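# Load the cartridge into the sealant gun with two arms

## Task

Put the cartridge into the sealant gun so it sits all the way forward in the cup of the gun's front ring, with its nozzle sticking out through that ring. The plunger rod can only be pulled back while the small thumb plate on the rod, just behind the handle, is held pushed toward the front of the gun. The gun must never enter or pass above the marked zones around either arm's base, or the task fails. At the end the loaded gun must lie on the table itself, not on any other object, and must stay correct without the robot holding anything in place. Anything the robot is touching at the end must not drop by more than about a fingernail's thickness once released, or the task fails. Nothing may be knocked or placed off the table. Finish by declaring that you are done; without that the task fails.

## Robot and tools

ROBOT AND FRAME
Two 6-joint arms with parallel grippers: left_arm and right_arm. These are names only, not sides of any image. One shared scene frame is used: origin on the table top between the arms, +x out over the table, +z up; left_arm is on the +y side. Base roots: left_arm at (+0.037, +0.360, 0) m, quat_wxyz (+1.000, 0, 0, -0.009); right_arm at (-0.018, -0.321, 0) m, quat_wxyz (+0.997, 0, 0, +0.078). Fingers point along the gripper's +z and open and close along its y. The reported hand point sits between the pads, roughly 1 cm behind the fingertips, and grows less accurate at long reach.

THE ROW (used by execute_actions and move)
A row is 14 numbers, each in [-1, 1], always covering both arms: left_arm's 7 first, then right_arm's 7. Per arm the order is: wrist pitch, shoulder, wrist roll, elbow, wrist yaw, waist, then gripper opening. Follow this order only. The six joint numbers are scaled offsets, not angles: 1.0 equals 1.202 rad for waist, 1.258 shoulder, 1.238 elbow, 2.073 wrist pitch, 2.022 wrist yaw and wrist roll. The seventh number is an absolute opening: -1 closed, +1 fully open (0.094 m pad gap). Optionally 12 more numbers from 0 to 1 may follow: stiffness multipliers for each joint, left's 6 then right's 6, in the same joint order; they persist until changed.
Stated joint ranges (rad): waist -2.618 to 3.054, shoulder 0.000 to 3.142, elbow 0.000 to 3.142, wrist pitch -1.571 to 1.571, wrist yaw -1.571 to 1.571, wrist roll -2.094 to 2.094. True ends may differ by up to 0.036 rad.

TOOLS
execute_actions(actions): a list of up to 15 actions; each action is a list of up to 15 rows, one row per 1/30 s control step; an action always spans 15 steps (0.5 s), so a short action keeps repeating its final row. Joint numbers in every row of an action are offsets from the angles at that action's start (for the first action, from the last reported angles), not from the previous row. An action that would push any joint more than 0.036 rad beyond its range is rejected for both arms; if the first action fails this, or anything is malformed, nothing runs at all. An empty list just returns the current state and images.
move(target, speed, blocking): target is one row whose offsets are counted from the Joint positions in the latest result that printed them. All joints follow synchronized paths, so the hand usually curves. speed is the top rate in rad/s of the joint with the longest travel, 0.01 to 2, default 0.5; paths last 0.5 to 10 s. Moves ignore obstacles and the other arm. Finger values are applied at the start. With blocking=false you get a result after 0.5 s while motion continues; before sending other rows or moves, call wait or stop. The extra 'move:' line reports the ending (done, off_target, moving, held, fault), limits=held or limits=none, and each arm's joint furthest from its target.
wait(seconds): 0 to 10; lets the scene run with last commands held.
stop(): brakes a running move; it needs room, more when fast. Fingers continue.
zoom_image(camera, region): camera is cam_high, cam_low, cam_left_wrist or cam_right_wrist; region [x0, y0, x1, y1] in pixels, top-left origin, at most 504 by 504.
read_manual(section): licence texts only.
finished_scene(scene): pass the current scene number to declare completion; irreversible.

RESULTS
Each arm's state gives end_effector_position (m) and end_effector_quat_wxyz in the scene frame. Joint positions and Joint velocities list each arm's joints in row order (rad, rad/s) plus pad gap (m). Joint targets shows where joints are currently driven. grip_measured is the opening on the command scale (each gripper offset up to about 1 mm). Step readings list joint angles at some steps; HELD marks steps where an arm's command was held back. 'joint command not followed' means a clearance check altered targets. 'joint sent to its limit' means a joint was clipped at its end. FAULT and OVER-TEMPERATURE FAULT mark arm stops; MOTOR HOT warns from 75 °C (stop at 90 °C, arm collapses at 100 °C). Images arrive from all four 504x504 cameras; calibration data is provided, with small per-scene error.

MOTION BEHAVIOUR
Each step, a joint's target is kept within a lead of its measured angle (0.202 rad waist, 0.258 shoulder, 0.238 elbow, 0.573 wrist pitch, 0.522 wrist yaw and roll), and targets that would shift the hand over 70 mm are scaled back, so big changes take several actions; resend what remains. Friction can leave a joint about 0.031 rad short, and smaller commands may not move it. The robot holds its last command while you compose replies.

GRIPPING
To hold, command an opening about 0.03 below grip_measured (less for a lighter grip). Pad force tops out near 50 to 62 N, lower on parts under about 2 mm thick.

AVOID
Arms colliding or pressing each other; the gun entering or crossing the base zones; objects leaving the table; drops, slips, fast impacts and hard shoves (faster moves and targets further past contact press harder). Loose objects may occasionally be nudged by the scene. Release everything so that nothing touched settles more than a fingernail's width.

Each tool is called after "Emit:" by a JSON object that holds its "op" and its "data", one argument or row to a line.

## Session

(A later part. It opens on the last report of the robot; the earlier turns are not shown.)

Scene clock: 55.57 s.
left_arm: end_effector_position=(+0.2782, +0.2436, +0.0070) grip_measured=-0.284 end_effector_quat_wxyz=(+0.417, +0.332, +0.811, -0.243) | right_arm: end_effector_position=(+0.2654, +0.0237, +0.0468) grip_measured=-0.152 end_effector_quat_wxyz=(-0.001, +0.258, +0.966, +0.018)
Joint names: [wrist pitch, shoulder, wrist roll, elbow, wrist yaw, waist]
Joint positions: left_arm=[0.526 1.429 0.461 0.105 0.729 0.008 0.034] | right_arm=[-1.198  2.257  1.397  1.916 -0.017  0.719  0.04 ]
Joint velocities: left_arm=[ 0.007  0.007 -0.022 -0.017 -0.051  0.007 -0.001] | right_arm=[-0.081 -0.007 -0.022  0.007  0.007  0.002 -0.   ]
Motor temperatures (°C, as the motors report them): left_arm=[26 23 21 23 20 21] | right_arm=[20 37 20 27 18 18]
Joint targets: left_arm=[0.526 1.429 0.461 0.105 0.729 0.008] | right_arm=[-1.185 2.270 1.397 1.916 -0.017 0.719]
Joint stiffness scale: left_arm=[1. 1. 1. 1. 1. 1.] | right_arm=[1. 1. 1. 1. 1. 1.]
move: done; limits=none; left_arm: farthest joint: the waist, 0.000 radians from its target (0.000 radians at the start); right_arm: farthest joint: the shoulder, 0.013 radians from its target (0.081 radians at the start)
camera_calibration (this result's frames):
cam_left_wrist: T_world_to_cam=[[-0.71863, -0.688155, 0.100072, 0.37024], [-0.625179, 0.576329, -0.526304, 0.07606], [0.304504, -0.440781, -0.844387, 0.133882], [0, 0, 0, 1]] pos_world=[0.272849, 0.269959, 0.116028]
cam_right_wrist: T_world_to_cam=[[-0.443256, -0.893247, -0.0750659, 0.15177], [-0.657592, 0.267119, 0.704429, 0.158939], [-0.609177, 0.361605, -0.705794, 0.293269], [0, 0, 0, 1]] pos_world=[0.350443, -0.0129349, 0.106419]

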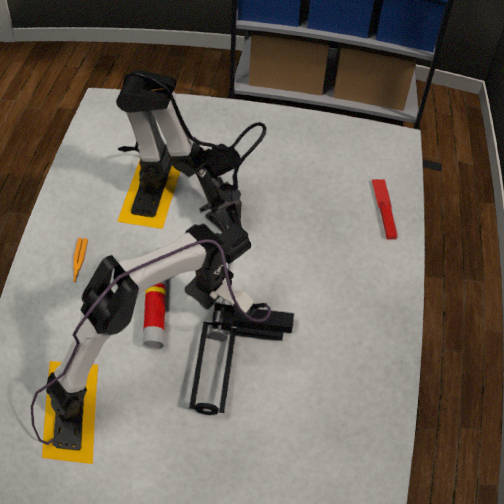

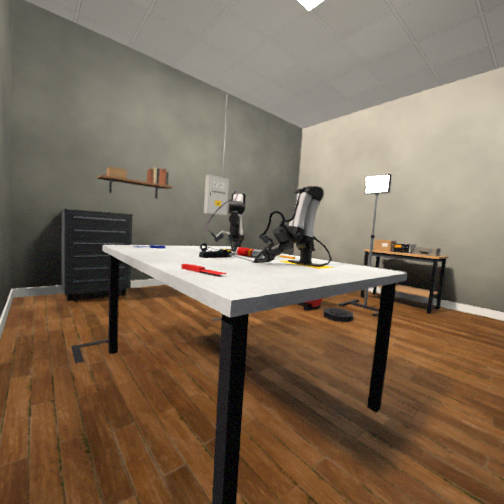

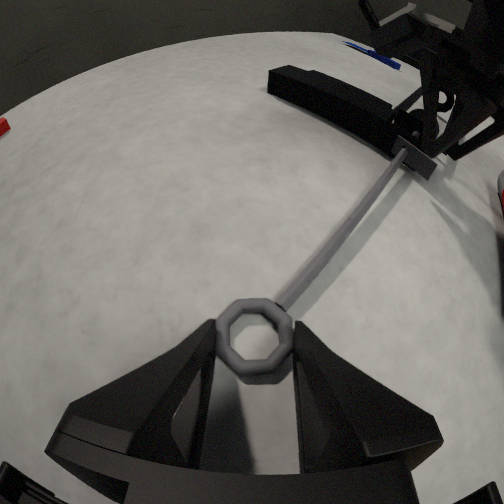

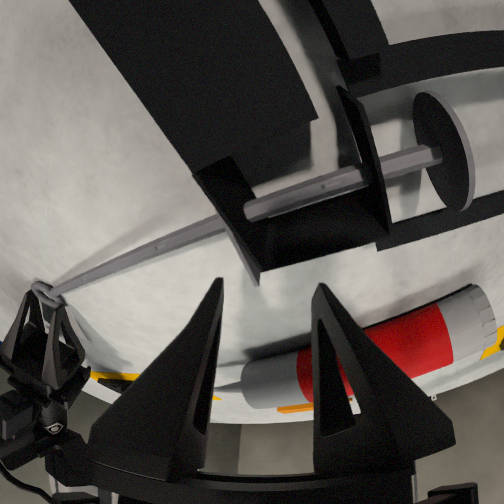

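Emit:
{"op": "move", "data": {
  "target": [0,0,0,0,0,0,-0.33, 0.01,0.043,0,0,0,0,-0.15],
  "speed": 0.1
}}

Emit:
{"op": "move", "data": {
  "target": [0,0,0,0,0,0,-0.33, 0.036,-0.088,-0.027,-0.155,0,-0.052,-0.15],
  "speed": 0.07
}}

Scene clock: 57.00 s.
left_arm: end_effector_position=(+0.2782, +0.2436, +0.0070) grip_measured=-0.284 end_effector_quat_wxyz=(+0.417, +0.332, +0.811, -0.243) | right_arm: end_effector_position=(+0.2646, +0.0228, +0.0288) grip_measured=-0.152 end_effector_quat_wxyz=(-0.008, +0.258, +0.966, +0.003)
Joint names: [wrist pitch, shoulder, wrist roll, elbow, wrist yaw, waist]
Joint positions: left_arm=[0.526 1.429 0.461 0.105 0.729 0.008 0.034] | right_arm=[-1.19   2.299  1.397  1.916 -0.017  0.719  0.04 ]
Joint velocities: left_arm=[-0.066  0.007  0.037 -0.007  0.022 -0.027  0.001] | right_arm=[-0.022 -0.002  0.11   0.007 -0.022  0.012 -0.   ]
Motor temperatures (°C, as the motors report them): left_arm=[26 23 21 23 20 21] | right_arm=[20 37 20 27 18 18]
Joint targets: left_arm=[0.526 1.429 0.461 0.105 0.729 0.008] | right_arm=[-1.177 2.311 1.397 1.916 -0.017 0.719]
Joint stiffness scale: left_arm=[1. 1. 1. 1. 1. 1.] | right_arm=[1. 1. 1. 1. 1. 1.]
move: done; limits=none; left_arm: farthest joint: the waist, 0.000 radians from its target (0.000 radians at the start); right_arm: farthest joint: the wrist pitch, 0.013 radians from its target (0.020 radians at the start)
camera_calibration (this result's frames):
cam_left_wrist: T_world_to_cam=[[-0.71863, -0.688155, 0.100072, 0.37024], [-0.625179, 0.576329, -0.526304, 0.07606], [0.304504, -0.440781, -0.844387, 0.133882], [0, 0, 0, 1]] pos_world=[0.272849, 0.269959, 0.116028]
cam_right_wrist: T_world_to_cam=[[-0.44454, -0.894787, -0.0417276, 0.148635], [-0.642028, 0.28579, 0.711425, 0.166599], [-0.624648, 0.343047, -0.701523, 0.284826], [0, 0, 0, 1]] pos_world=[0.350952, -0.0123243, 0.0874915]

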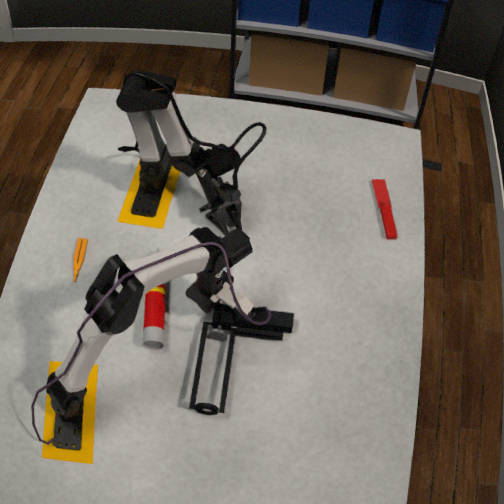

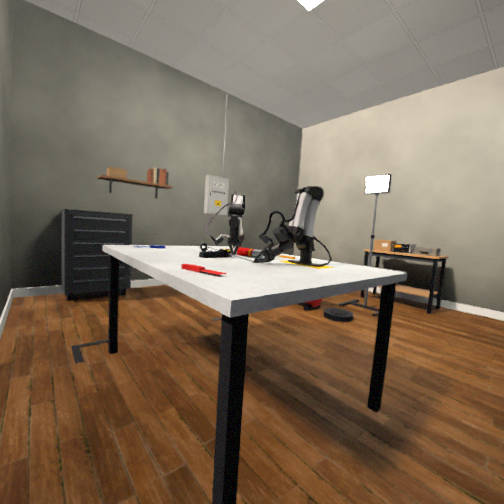

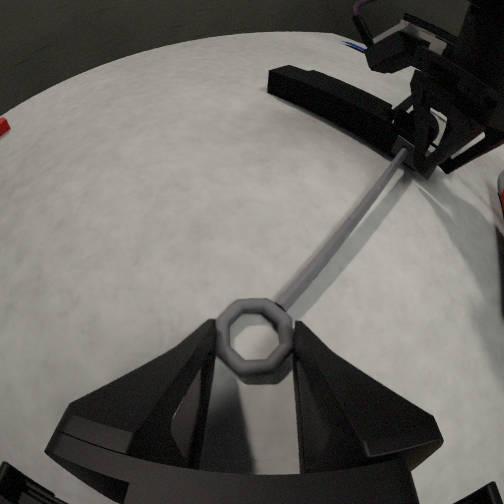

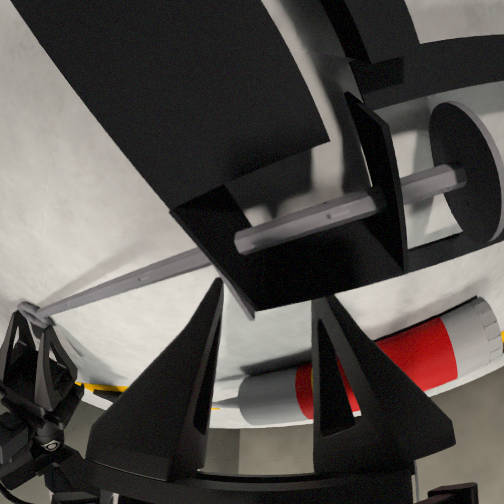

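Scene clock: 60.03 s.
left_arm: end_effector_position=(+0.2780, +0.2433, +0.0072) grip_measured=-0.284 end_effector_quat_wxyz=(+0.417, +0.332, +0.810, -0.244) | right_arm: end_effector_position=(+0.2689, +0.0146, +0.0319) grip_measured=-0.151 end_effector_quat_wxyz=(-0.008, +0.246, +0.968, +0.048)
Joint names: [wrist pitch, shoulder, wrist roll, elbow, wrist yaw, waist]
Joint positions: left_arm=[0.526 1.429 0.459 0.105 0.731 0.008 0.034] | right_arm=[-1.05   2.198  1.341  1.756 -0.059  0.684  0.04 ]
Joint velocities: left_arm=[ 0.022 -0.002 -0.022  0.022 -0.022 -0.002  0.001] | right_arm=[-0.007 -0.017 -0.022 -0.012 -0.037 -0.002 -0.001]
Motor temperatures (°C, as the motors report them): left_arm=[26 23 21 23 20 21] | right_arm=[20 38 20 27 18 19]
Joint targets: left_arm=[0.526 1.429 0.461 0.105 0.729 0.008] | right_arm=[-1.115 2.188 1.343 1.724 -0.017 0.657]
Joint stiffness scale: left_arm=[1. 1. 1. 1. 1. 1.] | right_arm=[1. 1. 1. 1. 1. 1.]
move: off_target (right_arm); limits=none; left_arm: farthest joint: the wrist yaw, 0.002 radians from its target (0.000 radians at the start); right_arm: farthest joint: the wrist pitch, 0.065 radians from its target (0.074 radians at the start)
camera_calibration (this result's frames):
cam_left_wrist: T_world_to_cam=[[-0.719229, -0.68722, 0.102167, 0.369811], [-0.625023, 0.575772, -0.527098, 0.0763089], [0.303407, -0.442961, -0.843641, 0.134798], [0, 0, 0, 1]] pos_world=[0.272775, 0.269916, 0.116161]
cam_right_wrist: T_world_to_cam=[[-0.422587, -0.896759, -0.131316, 0.140357], [-0.664787, 0.208217, 0.717428, 0.176573], [-0.616018, 0.390473, -0.684144, 0.288882], [0, 0, 0, 1]] pos_world=[0.354653, -0.0236998, 0.0893894]

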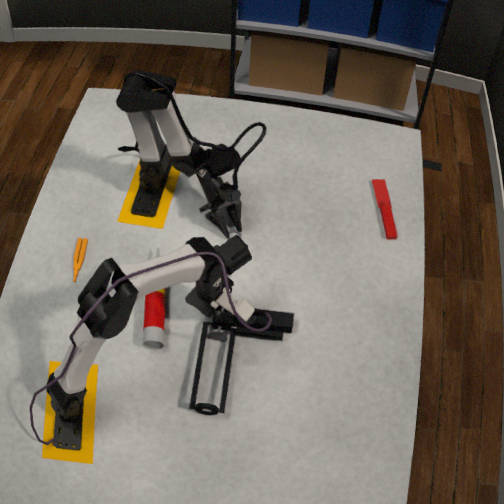

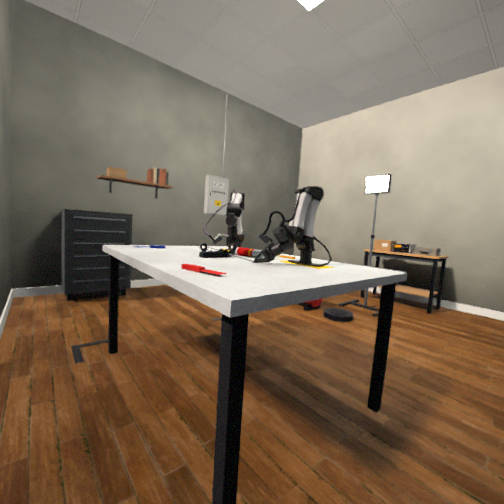

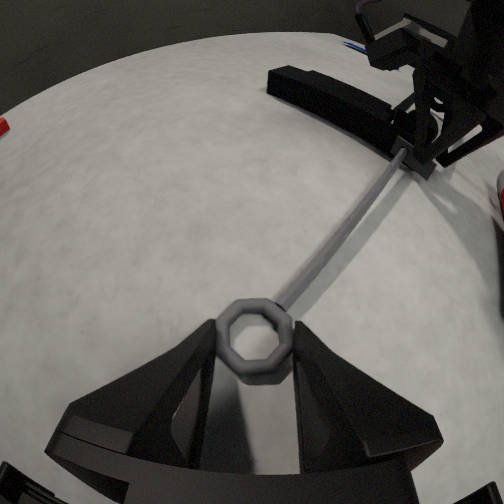

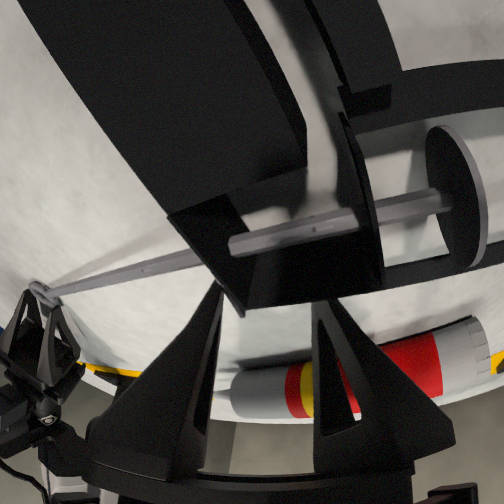

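Emit:
{"op": "move", "data": {
  "target": [0,0,0,0,0,0,-0.33, -0.09,0,-0.03,-0.03,0.05,-0.03,-0.15],
  "speed": 0.07
}}

Scene clock: 63.37 s.
left_arm: end_effector_position=(+0.2771, +0.2419, +0.0082) grip_measured=-0.284 end_effector_quat_wxyz=(+0.417, +0.333, +0.808, -0.249) | right_arm: end_effector_position=(+0.2683, +0.0107, +0.0315) grip_measured=-0.151 end_effector_quat_wxyz=(-0.004, +0.215, +0.976, +0.039)
Joint names: [wrist pitch, shoulder, wrist roll, elbow, wrist yaw, waist]
Joint positions: left_arm=[0.526 1.429 0.458 0.105 0.742 0.008 0.034] | right_arm=[-1.064  2.198  1.276  1.756 -0.046  0.684  0.04 ]
Joint velocities: left_arm=[-0.037 -0.007 -0.095 -0.007 -0.066 -0.002 -0.001] | right_arm=[-0.022  0.007  0.022 -0.007  0.037 -0.002 -0.001]
Motor temperatures (°C, as the motors report them): left_arm=[26 23 21 23 20 21] | right_arm=[20 38 20 27 18 19]
Joint targets: left_arm=[0.526 1.429 0.460 0.105 0.731 0.008] | right_arm=[-1.236 2.198 1.281 1.719 0.043 0.647]
Joint stiffness scale: left_arm=[1. 1. 1. 1. 1. 1.] | right_arm=[1. 1. 1. 1. 1. 1.]
move: off_target (right_arm); limits=none; left_arm: farthest joint: the wrist yaw, 0.011 radians from its target (0.000 radians at the start); right_arm: farthest joint: the wrist pitch, 0.173 radians from its target (0.186 radians at the start)
camera_calibration (this result's frames):
cam_left_wrist: T_world_to_cam=[[-0.724186, -0.680969, 0.108788, 0.367854], [-0.621225, 0.575721, -0.531625, 0.0760544], [0.299389, -0.452578, -0.839964, 0.138648], [0, 0, 0, 1]] pos_world=[0.272132, 0.26946, 0.116874]
cam_right_wrist: T_world_to_cam=[[-0.363131, -0.924464, -0.116198, 0.120378], [-0.68152, 0.178499, 0.709696, 0.18228], [-0.635347, 0.336903, -0.69486, 0.295887], [0, 0, 0, 1]] pos_world=[0.355931, -0.0209366, 0.0902242]

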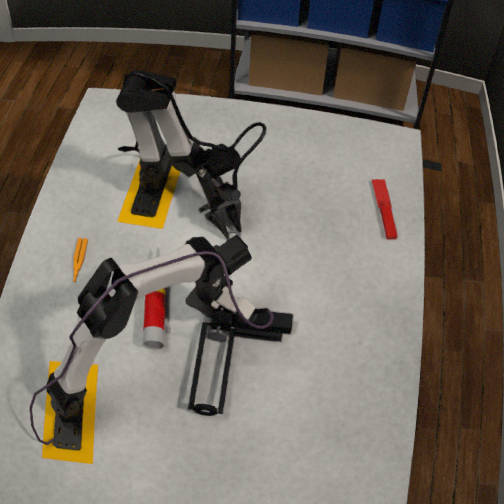

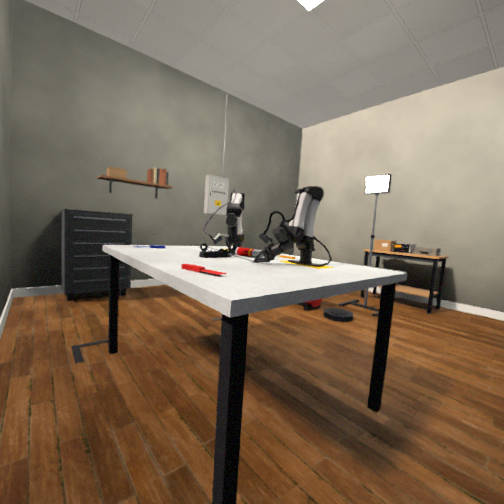

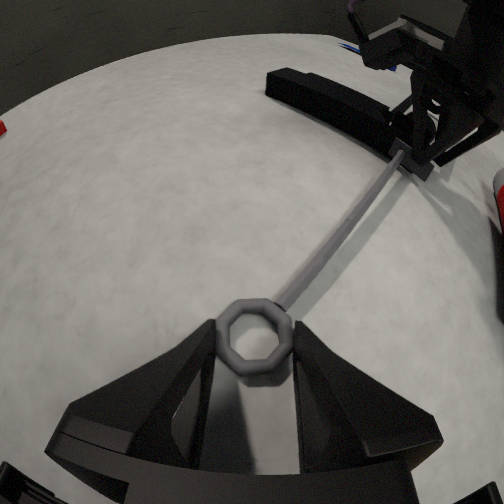

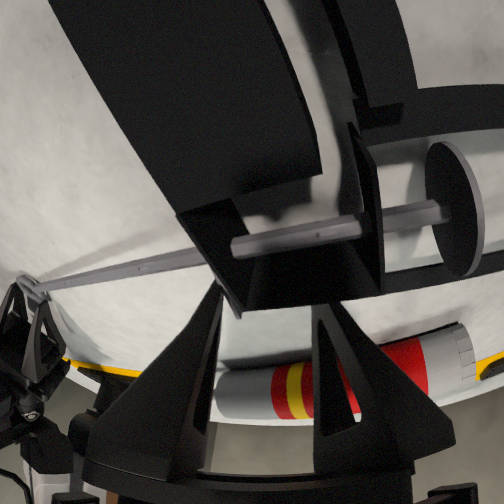

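Emit:
{"op": "move", "data": {
  "target": [0,0,0,0,0,0,-0.33, 0.02,0.035,0,0.02,0,0,-0.15],
  "speed": 0.07
}}

Emit:
{"op": "move", "data": {
  "target": [0,0,0,0,0,0,-0.33, -0.1,0,0,0,0.05,-0.03,-0.15],
  "speed": 0.07
}}

Emit:
{"op": "zoom_image", "data": {
  "camera": "cam_left_wrist",
  "region": [350, 80, 480, 200]
}}

Scene clock: 65.20 s.
left_arm: end_effector_position=(+0.2772, +0.2421, +0.0080) grip_measured=-0.284 end_effector_quat_wxyz=(+0.417, +0.333, +0.809, -0.249) | right_arm: end_effector_position=(+0.2699, +0.0155, +0.0236) grip_measured=-0.151 end_effector_quat_wxyz=(-0.008, +0.214, +0.976, +0.043)
Joint names: [wrist pitch, shoulder, wrist roll, elbow, wrist yaw, waist]
Joint positions: left_arm=[0.526 1.429 0.458 0.105 0.741 0.008 0.034] | right_arm=[-1.043  2.221  1.275  1.761 -0.056  0.684  0.04 ]
Joint velocities: left_arm=[ 0.007  0.002  0.037  0.012 -0.007 -0.022 -0.   ] | right_arm=[-0.051 -0.012  0.037 -0.007  0.051  0.012 -0.001]
Motor temperatures (°C, as the motors report them): left_arm=[26 23 21 23 20 21] | right_arm=[20 38 20 27 18 19]
Joint targets: left_arm=[0.526 1.429 0.458 0.105 0.742 0.008] | right_arm=[-1.022 2.242 1.275 1.780 -0.046 0.683]
Joint stiffness scale: left_arm=[1. 1. 1. 1. 1. 1.] | right_arm=[1. 1. 1. 1. 1. 1.]
move: off_target (right_arm); limits=none; left_arm: farthest joint: the wrist yaw, 0.001 radians from its target (0.000 radians at the start); right_arm: farthest joint: the shoulder, 0.021 radians from its target (0.044 radians at the start)
camera_calibration (this result's frames):
cam_left_wrist: T_world_to_cam=[[-0.723462, -0.681858, 0.108036, 0.36811], [-0.621833, 0.57564, -0.531002, 0.0761371], [0.299878, -0.45134, -0.840455, 0.13816], [0, 0, 0, 1]] pos_world=[0.272227, 0.269528, 0.116777]
cam_right_wrist: T_world_to_cam=[[-0.362089, -0.92408, -0.122341, 0.124323], [-0.678253, 0.171155, 0.714618, 0.18725], [-0.639425, 0.341734, -0.688733, 0.290709], [0, 0, 0, 1]] pos_world=[0.357906, -0.0165093, 0.0816182]

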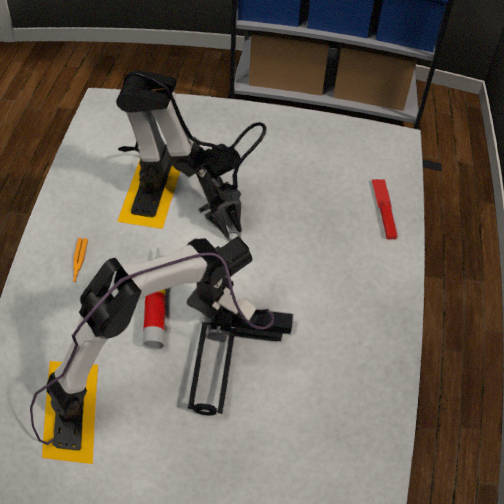

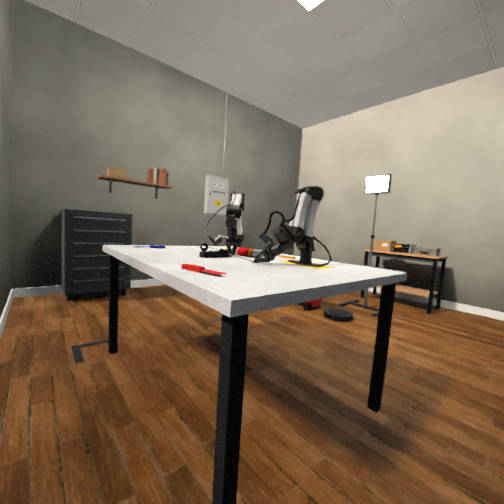

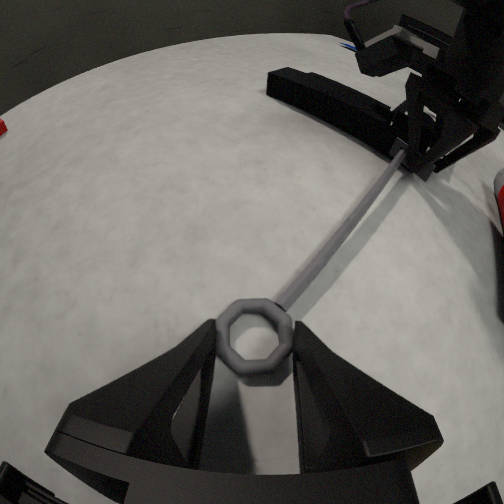

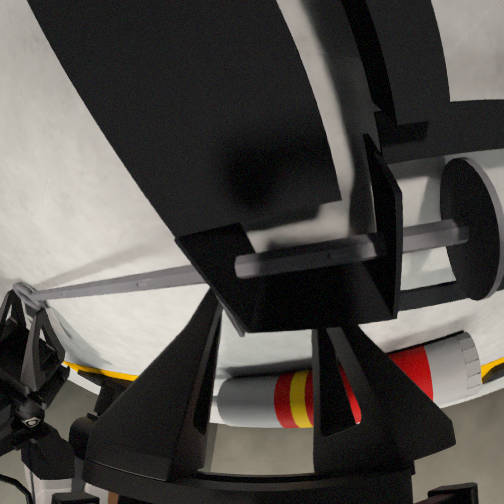

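Scene clock: 68.40 s.
left_arm: end_effector_position=(+0.2759, +0.2389, +0.0104) grip_measured=-0.284 end_effector_quat_wxyz=(+0.419, +0.337, +0.803, -0.257) | right_arm: end_effector_position=(+0.2655, +0.0086, +0.0244) grip_measured=-0.150 end_effector_quat_wxyz=(-0.013, +0.213, +0.977, +0.027)
Joint names: [wrist pitch, shoulder, wrist roll, elbow, wrist yaw, waist]
Joint positions: left_arm=[0.531 1.429 0.457 0.105 0.76  0.005 0.034] | right_arm=[-1.082  2.221  1.272  1.766 -0.048  0.684  0.04 ]
Joint velocities: left_arm=[-0.022 -0.017  0.007 -0.002 -0.066 -0.012 -0.   ] | right_arm=[ 0.037 -0.007 -0.051 -0.012  0.007 -0.022 -0.001]
Motor temperatures (°C, as the motors report them): left_arm=[26 23 21 23 20 21] | right_arm=[20 39 20 27 19 19]
Joint targets: left_arm=[0.526 1.429 0.458 0.105 0.741 0.008] | right_arm=[-1.250 2.221 1.275 1.761 0.045 0.648]
Joint stiffness scale: left_arm=[1. 1. 1. 1. 1. 1.] | right_arm=[1. 1. 1. 1. 1. 1.]
move: off_target (right_arm); limits=none; left_arm: farthest joint: the wrist yaw, 0.019 radians from its target (0.000 radians at the start); right_arm: farthest joint: the wrist pitch, 0.168 radians from its target (0.207 radians at the start)
camera_calibration (this result's frames):
cam_left_wrist: T_world_to_cam=[[-0.734715, -0.668596, 0.114776, 0.364639], [-0.610394, 0.577732, -0.541891, 0.0749155], [0.295996, -0.468194, -0.832575, 0.144068], [0, 0, 0, 1]] pos_world=[0.27099, 0.267966, 0.118691]
cam_right_wrist: T_world_to_cam=[[-0.361759, -0.928083, -0.0882756, 0.115633], [-0.666438, 0.191229, 0.720619, 0.181366], [-0.651914, 0.31952, -0.687688, 0.294259], [0, 0, 0, 1]] pos_world=[0.354532, -0.0213866, 0.0818702]

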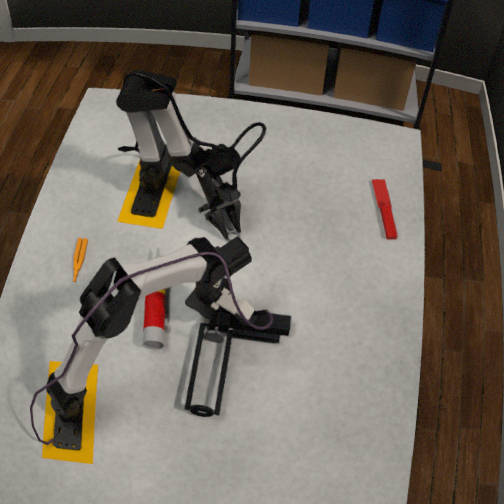

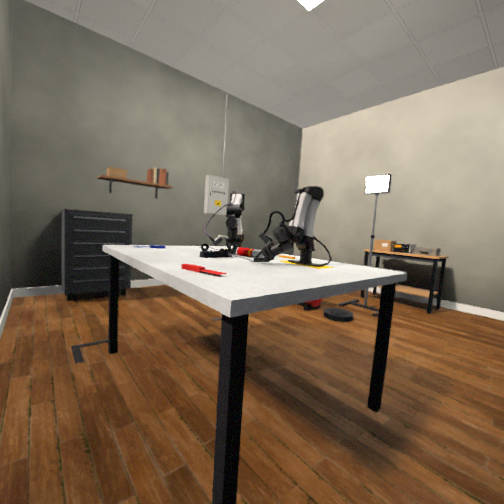

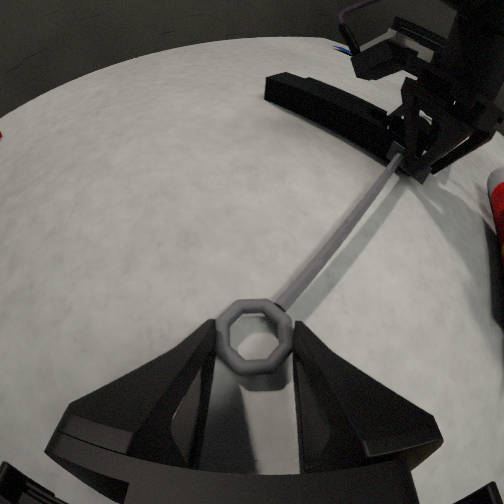

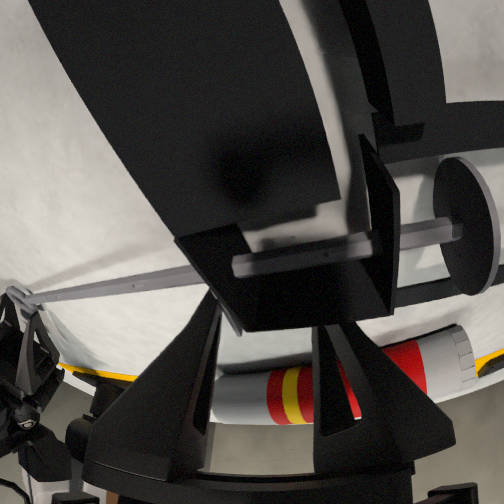

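Region (350, 80, 480, 200) of cam_left_wrist's 504x504 image, scaled by 3.877, with more detail than that image has; it fills the top 465 rows of this view, and the rest is white.

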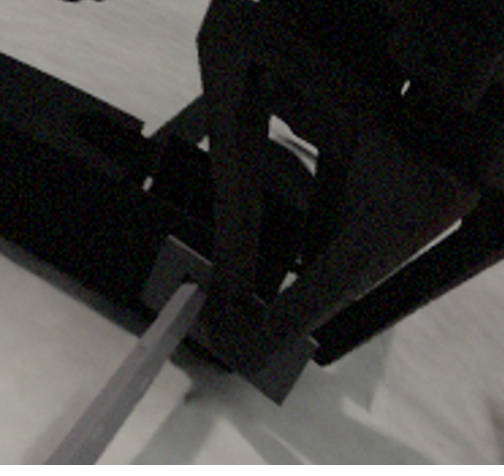

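Emit:
{"op": "move", "data": {
  "target": [0,0,0,0,0,0,-0.33, 0,-0.1,0,0,0,0,0],
  "speed": 0.15
}}

Emit:
{"op": "move", "data": {
  "target": [0,0,0,0,0,0,-0.33, -0.113,0.085,-0.236,0.14,0.02,-0.046,1],
  "speed": 0.3
}}

Scene clock: 70.27 s.
left_arm: end_effector_position=(+0.2763, +0.2394, +0.0100) grip_measured=-0.284 end_effector_quat_wxyz=(+0.419, +0.336, +0.804, -0.255) | right_arm: end_effector_position=(+0.2701, +0.0151, +0.0740) grip_measured=-0.002 end_effector_quat_wxyz=(+0.016, +0.211, +0.974, +0.079)
Joint names: [wrist pitch, shoulder, wrist roll, elbow, wrist yaw, waist]
Joint positions: left_arm=[0.531 1.429 0.457 0.105 0.756 0.005 0.034] | right_arm=[-1.081  2.102  1.272  1.766 -0.051  0.685  0.047]
Joint velocities: left_arm=[-0.022  0.007  0.007 -0.002  0.007  0.002 -0.001] | right_arm=[ 0.037 -0.002  0.007  0.007  0.051  0.012 -0.   ]
Motor temperatures (°C, as the motors report them): left_arm=[26 23 21 23 20 21] | right_arm=[20 39 20 27 19 19]
Joint targets: left_arm=[0.531 1.429 0.457 0.105 0.760 0.005] | right_arm=[-1.082 2.095 1.272 1.766 -0.048 0.684]
Joint stiffness scale: left_arm=[1. 1. 1. 1. 1. 1.] | right_arm=[1. 1. 1. 1. 1. 1.]
move: done; limits=none; left_arm: farthest joint: the wrist yaw, 0.004 radians from its target (0.000 radians at the start); right_arm: farthest joint: the shoulder, 0.007 radians from its target (0.126 radians at the start)
camera_calibration (this result's frames):
cam_left_wrist: T_world_to_cam=[[-0.732747, -0.671096, 0.112746, 0.365362], [-0.612074, 0.57755, -0.540187, 0.0751309], [0.297401, -0.464829, -0.833958, 0.142732], [0, 0, 0, 1]] pos_world=[0.271255, 0.268147, 0.118424]
cam_right_wrist: T_world_to_cam=[[-0.34929, -0.915516, -0.199569, 0.132356], [-0.721268, 0.12674, 0.680962, 0.166162], [-0.598138, 0.381796, -0.704602, 0.315069], [0, 0, 0, 1]] pos_world=[0.354533, -0.0201776, 0.135262]

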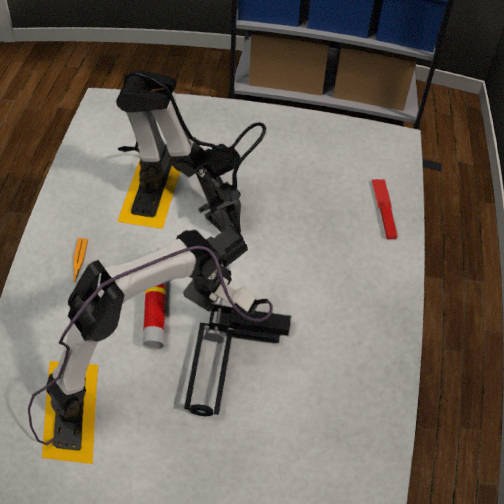

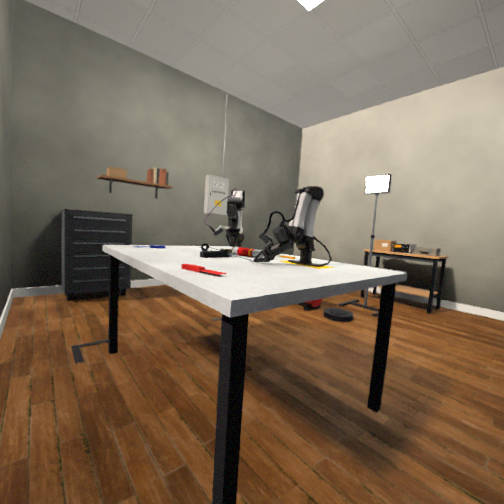

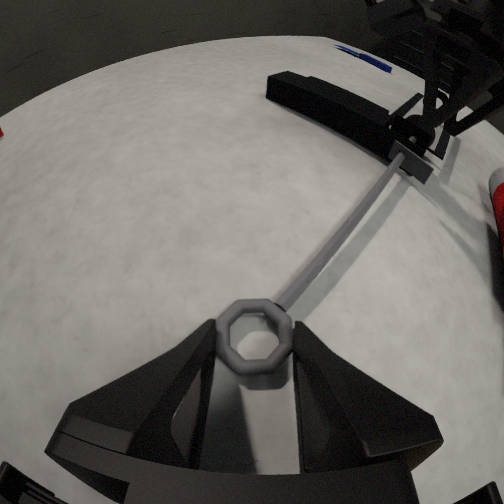

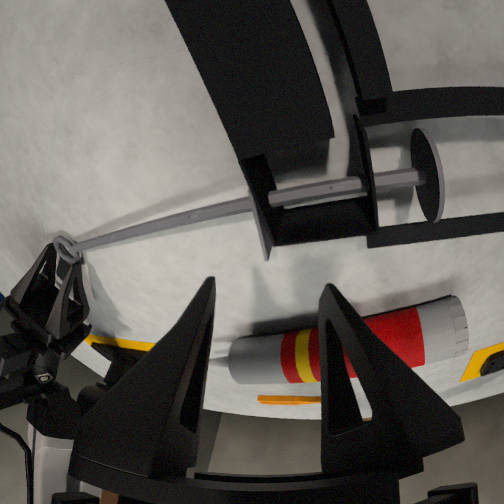

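Scene clock: 72.53 s.
left_arm: end_effector_position=(+0.2763, +0.2394, +0.0100) grip_measured=-0.284 end_effector_quat_wxyz=(+0.419, +0.336, +0.804, -0.255) | right_arm: end_effector_position=(+0.2775, -0.0141, +0.0745) grip_measured=+1.000 end_effector_quat_wxyz=(-0.007, +0.003, +1.000, +0.006)
Joint names: [wrist pitch, shoulder, wrist roll, elbow, wrist yaw, waist]
Joint positions: left_arm=[0.531 1.429 0.457 0.105 0.756 0.005 0.034] | right_arm=[-1.3    2.193  0.802  1.922 -0.019  0.64   0.094]
Joint velocities: left_arm=[-0.037  0.012 -0.022  0.002  0.037 -0.007  0.001] | right_arm=[-0.051  0.012  0.022 -0.002  0.066  0.002  0.   ]
Motor temperatures (°C, as the motors report them): left_arm=[26 23 21 23 20 21] | right_arm=[20 39 20 27 19 19]
Joint targets: left_arm=[0.531 1.429 0.457 0.105 0.756 0.005] | right_arm=[-1.315 2.209 0.795 1.939 -0.010 0.630]
Joint stiffness scale: left_arm=[1. 1. 1. 1. 1. 1.] | right_arm=[1. 1. 1. 1. 1. 1.]
move: done; limits=none; left_arm: farthest joint: the waist, 0.000 radians from its target (0.000 radians at the start); right_arm: farthest joint: the elbow, 0.017 radians from its target (0.173 radians at the start)
camera_calibration (this result's frames):
cam_left_wrist: T_world_to_cam=[[-0.732747, -0.671096, 0.112746, 0.365362], [-0.612074, 0.57755, -0.540187, 0.0751309], [0.297401, -0.464829, -0.833958, 0.142732], [0, 0, 0, 1]] pos_world=[0.271255, 0.268147, 0.118424]
cam_right_wrist: T_world_to_cam=[[0.0550471, -0.997072, -0.0530743, -0.015979], [-0.701947, -0.0764467, 0.708115, 0.164675], [-0.710099, -0.00172428, -0.7041, 0.356586], [0, 0, 0, 1]] pos_world=[0.369684, -0.00272855, 0.133615]

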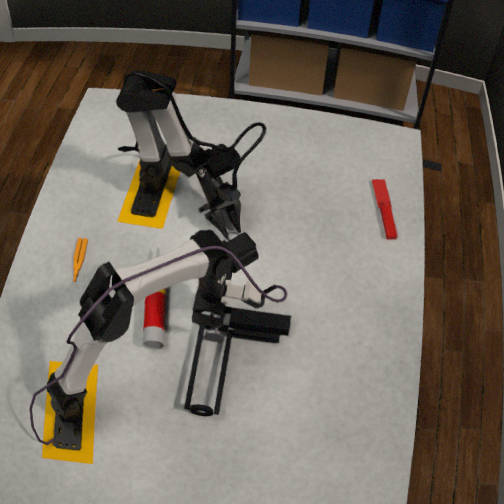

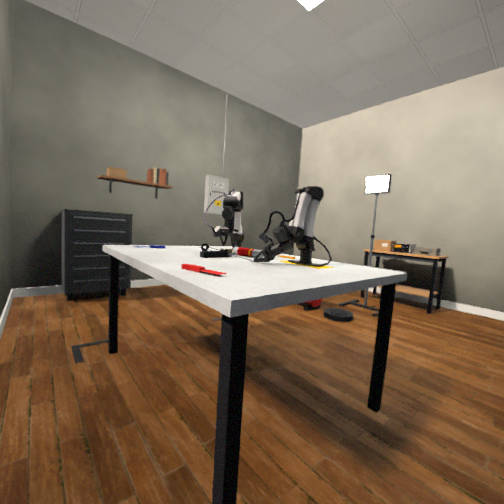

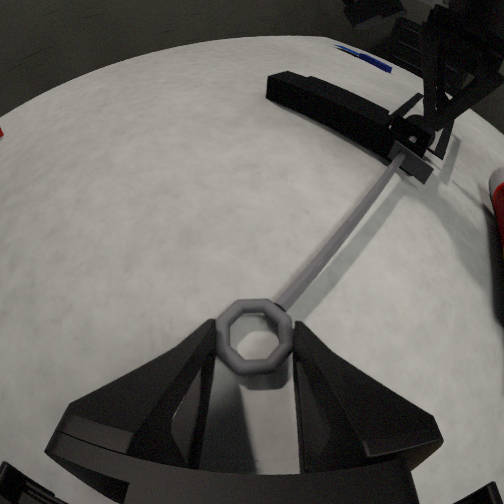

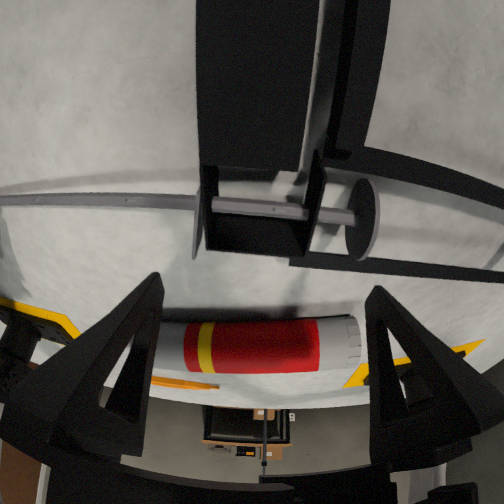

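Emit:
{"op": "move", "data": {
  "target": [0,0,0,0,0,0,-0.33, 0.037,0,0,-0.078,0,-0.016,1],
  "speed": 0.1
}}

Scene clock: 74.63 s.
left_arm: end_effector_position=(+0.2763, +0.2394, +0.0100) grip_measured=-0.284 end_effector_quat_wxyz=(+0.419, +0.336, +0.804, -0.255) | right_arm: end_effector_position=(+0.2772, -0.0201, +0.0549) grip_measured=+1.000 end_effector_quat_wxyz=(-0.011, +0.007, +1.000, +0.002)
Joint names: [wrist pitch, shoulder, wrist roll, elbow, wrist yaw, waist]
Joint positions: left_arm=[0.531 1.429 0.457 0.105 0.756 0.005 0.034] | right_arm=[-1.235  2.193  0.801  1.844 -0.019  0.63   0.094]
Joint velocities: left_arm=[ 0.066  0.007 -0.125 -0.002  0.022 -0.022 -0.   ] | right_arm=[-0.007  0.002  0.037 -0.007 -0.022  0.012  0.   ]
Motor temperatures (°C, as the motors report them): left_arm=[26 22 21 23 20 21] | right_arm=[20 40 20 27 18 19]
Joint targets: left_arm=[0.531 1.429 0.457 0.105 0.756 0.005] | right_arm=[-1.224 2.193 0.802 1.826 -0.019 0.621]
Joint stiffness scale: left_arm=[1. 1. 1. 1. 1. 1.] | right_arm=[1. 1. 1. 1. 1. 1.]
move: done; limits=none; left_arm: farthest joint: the waist, 0.000 radians from its target (0.000 radians at the start); right_arm: farthest joint: the elbow, 0.019 radians from its target (0.097 radians at the start)
camera_calibration (this result's frames):
cam_left_wrist: T_world_to_cam=[[-0.732747, -0.671096, 0.112746, 0.365362], [-0.612074, 0.57755, -0.540187, 0.0751309], [0.297401, -0.464829, -0.833958, 0.142732], [0, 0, 0, 1]] pos_world=[0.271255, 0.268147, 0.118424]
cam_right_wrist: T_world_to_cam=[[0.0454825, -0.997969, -0.0445895, -0.0208082], [-0.696297, -0.0636767, 0.714923, 0.176216], [-0.716311, -0.00146893, -0.69778, 0.344019], [0, 0, 0, 1]] pos_world=[0.370069, -0.00903973, 0.113141]

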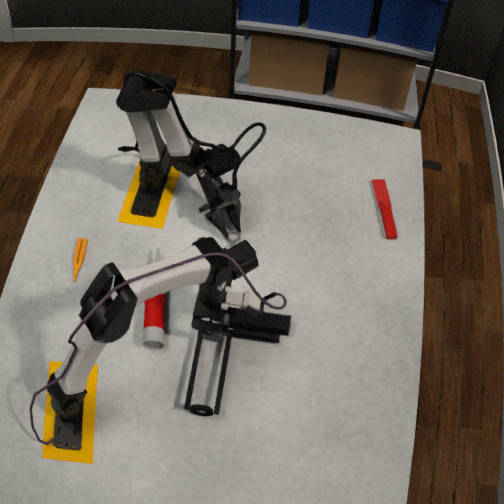

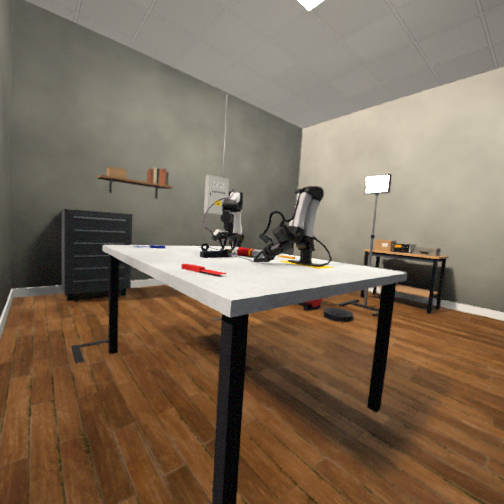

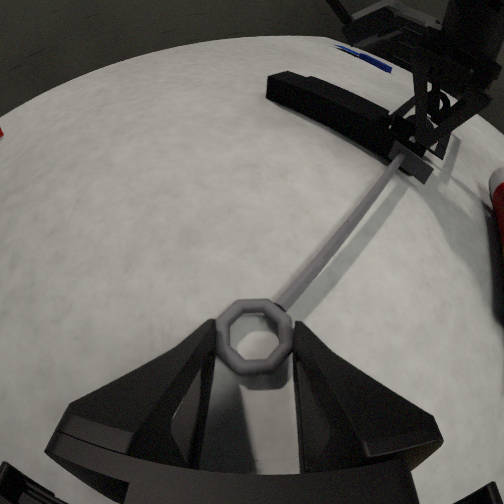

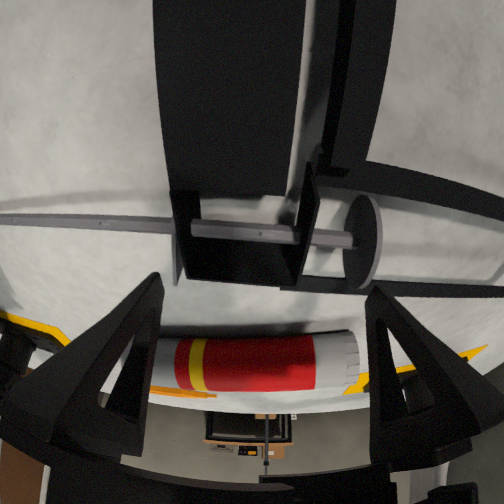

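Emit:
{"op": "move", "data": {
  "target": [0,0,0,0,0,0,-0.33, 0.054,0,0,-0.09,0,0,1],
  "speed": 0.06
}}

Scene clock: 76.93 s.
left_arm: end_effector_position=(+0.2763, +0.2394, +0.0099) grip_measured=-0.284 end_effector_quat_wxyz=(+0.419, +0.336, +0.804, -0.255) | right_arm: end_effector_position=(+0.2771, -0.0202, +0.0323) grip_measured=+1.000 end_effector_quat_wxyz=(-0.006, +0.007, +1.000, +0.007)
Joint names: [wrist pitch, shoulder, wrist roll, elbow, wrist yaw, waist]
Joint positions: left_arm=[0.531 1.429 0.457 0.105 0.755 0.005 0.034] | right_arm=[-1.131  2.193  0.801  1.753 -0.019  0.63   0.094]
Joint velocities: left_arm=[-0.007  0.007  0.022  0.017  0.007 -0.007  0.   ] | right_arm=[ 0.022  0.002 -0.037 -0.012 -0.066 -0.002  0.   ]
Motor temperatures (°C, as the motors report them): left_arm=[27 22 21 23 20 21] | right_arm=[20 40 20 27 18 19]
Joint targets: left_arm=[0.531 1.429 0.457 0.105 0.755 0.005] | right_arm=[-1.123 2.193 0.801 1.733 -0.019 0.630]
Joint stiffness scale: left_arm=[1. 1. 1. 1. 1. 1.] | right_arm=[1. 1. 1. 1. 1. 1.]
move: off_target (right_arm); limits=none; left_arm: farthest joint: the wrist yaw, 0.001 radians from its target (0.000 radians at the start); right_arm: farthest joint: the elbow, 0.021 radians from its target (0.112 radians at the start)
camera_calibration (this result's frames):
cam_left_wrist: T_world_to_cam=[[-0.732525, -0.671324, 0.112837, 0.36538], [-0.612433, 0.577535, -0.539795, 0.0751423], [0.29721, -0.464519, -0.834199, 0.142671], [0, 0, 0, 1]] pos_world=[0.271266, 0.268164, 0.118349]
cam_right_wrist: T_world_to_cam=[[0.0459597, -0.997491, -0.0538506, -0.0217307], [-0.703193, -0.0705942, 0.707486, 0.194345], [-0.709512, 0.00535154, -0.704673, 0.326627], [0, 0, 0, 1]] pos_world=[0.369407, -0.00970447, 0.0914991]

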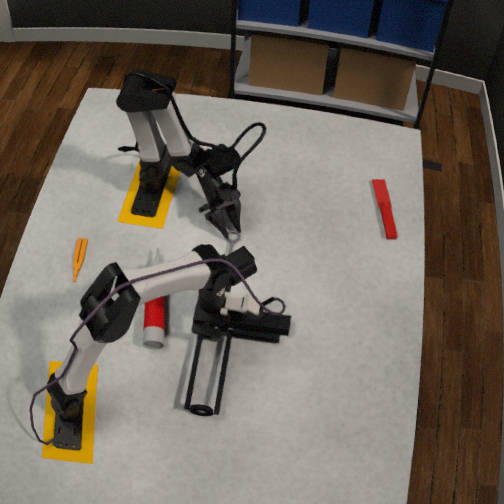

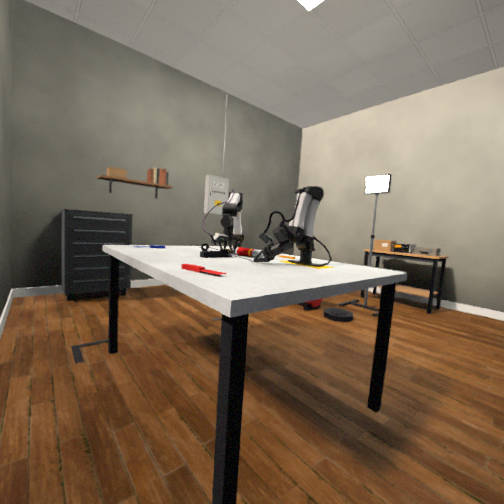

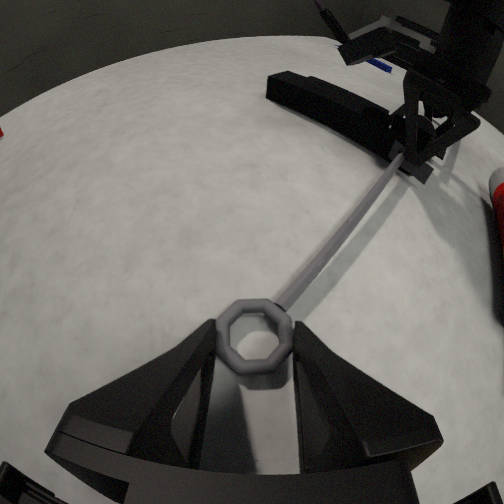

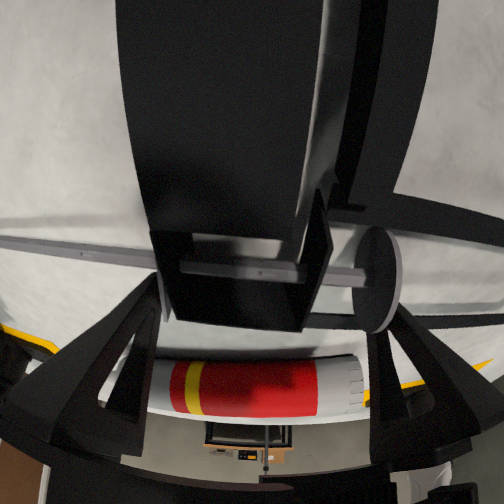

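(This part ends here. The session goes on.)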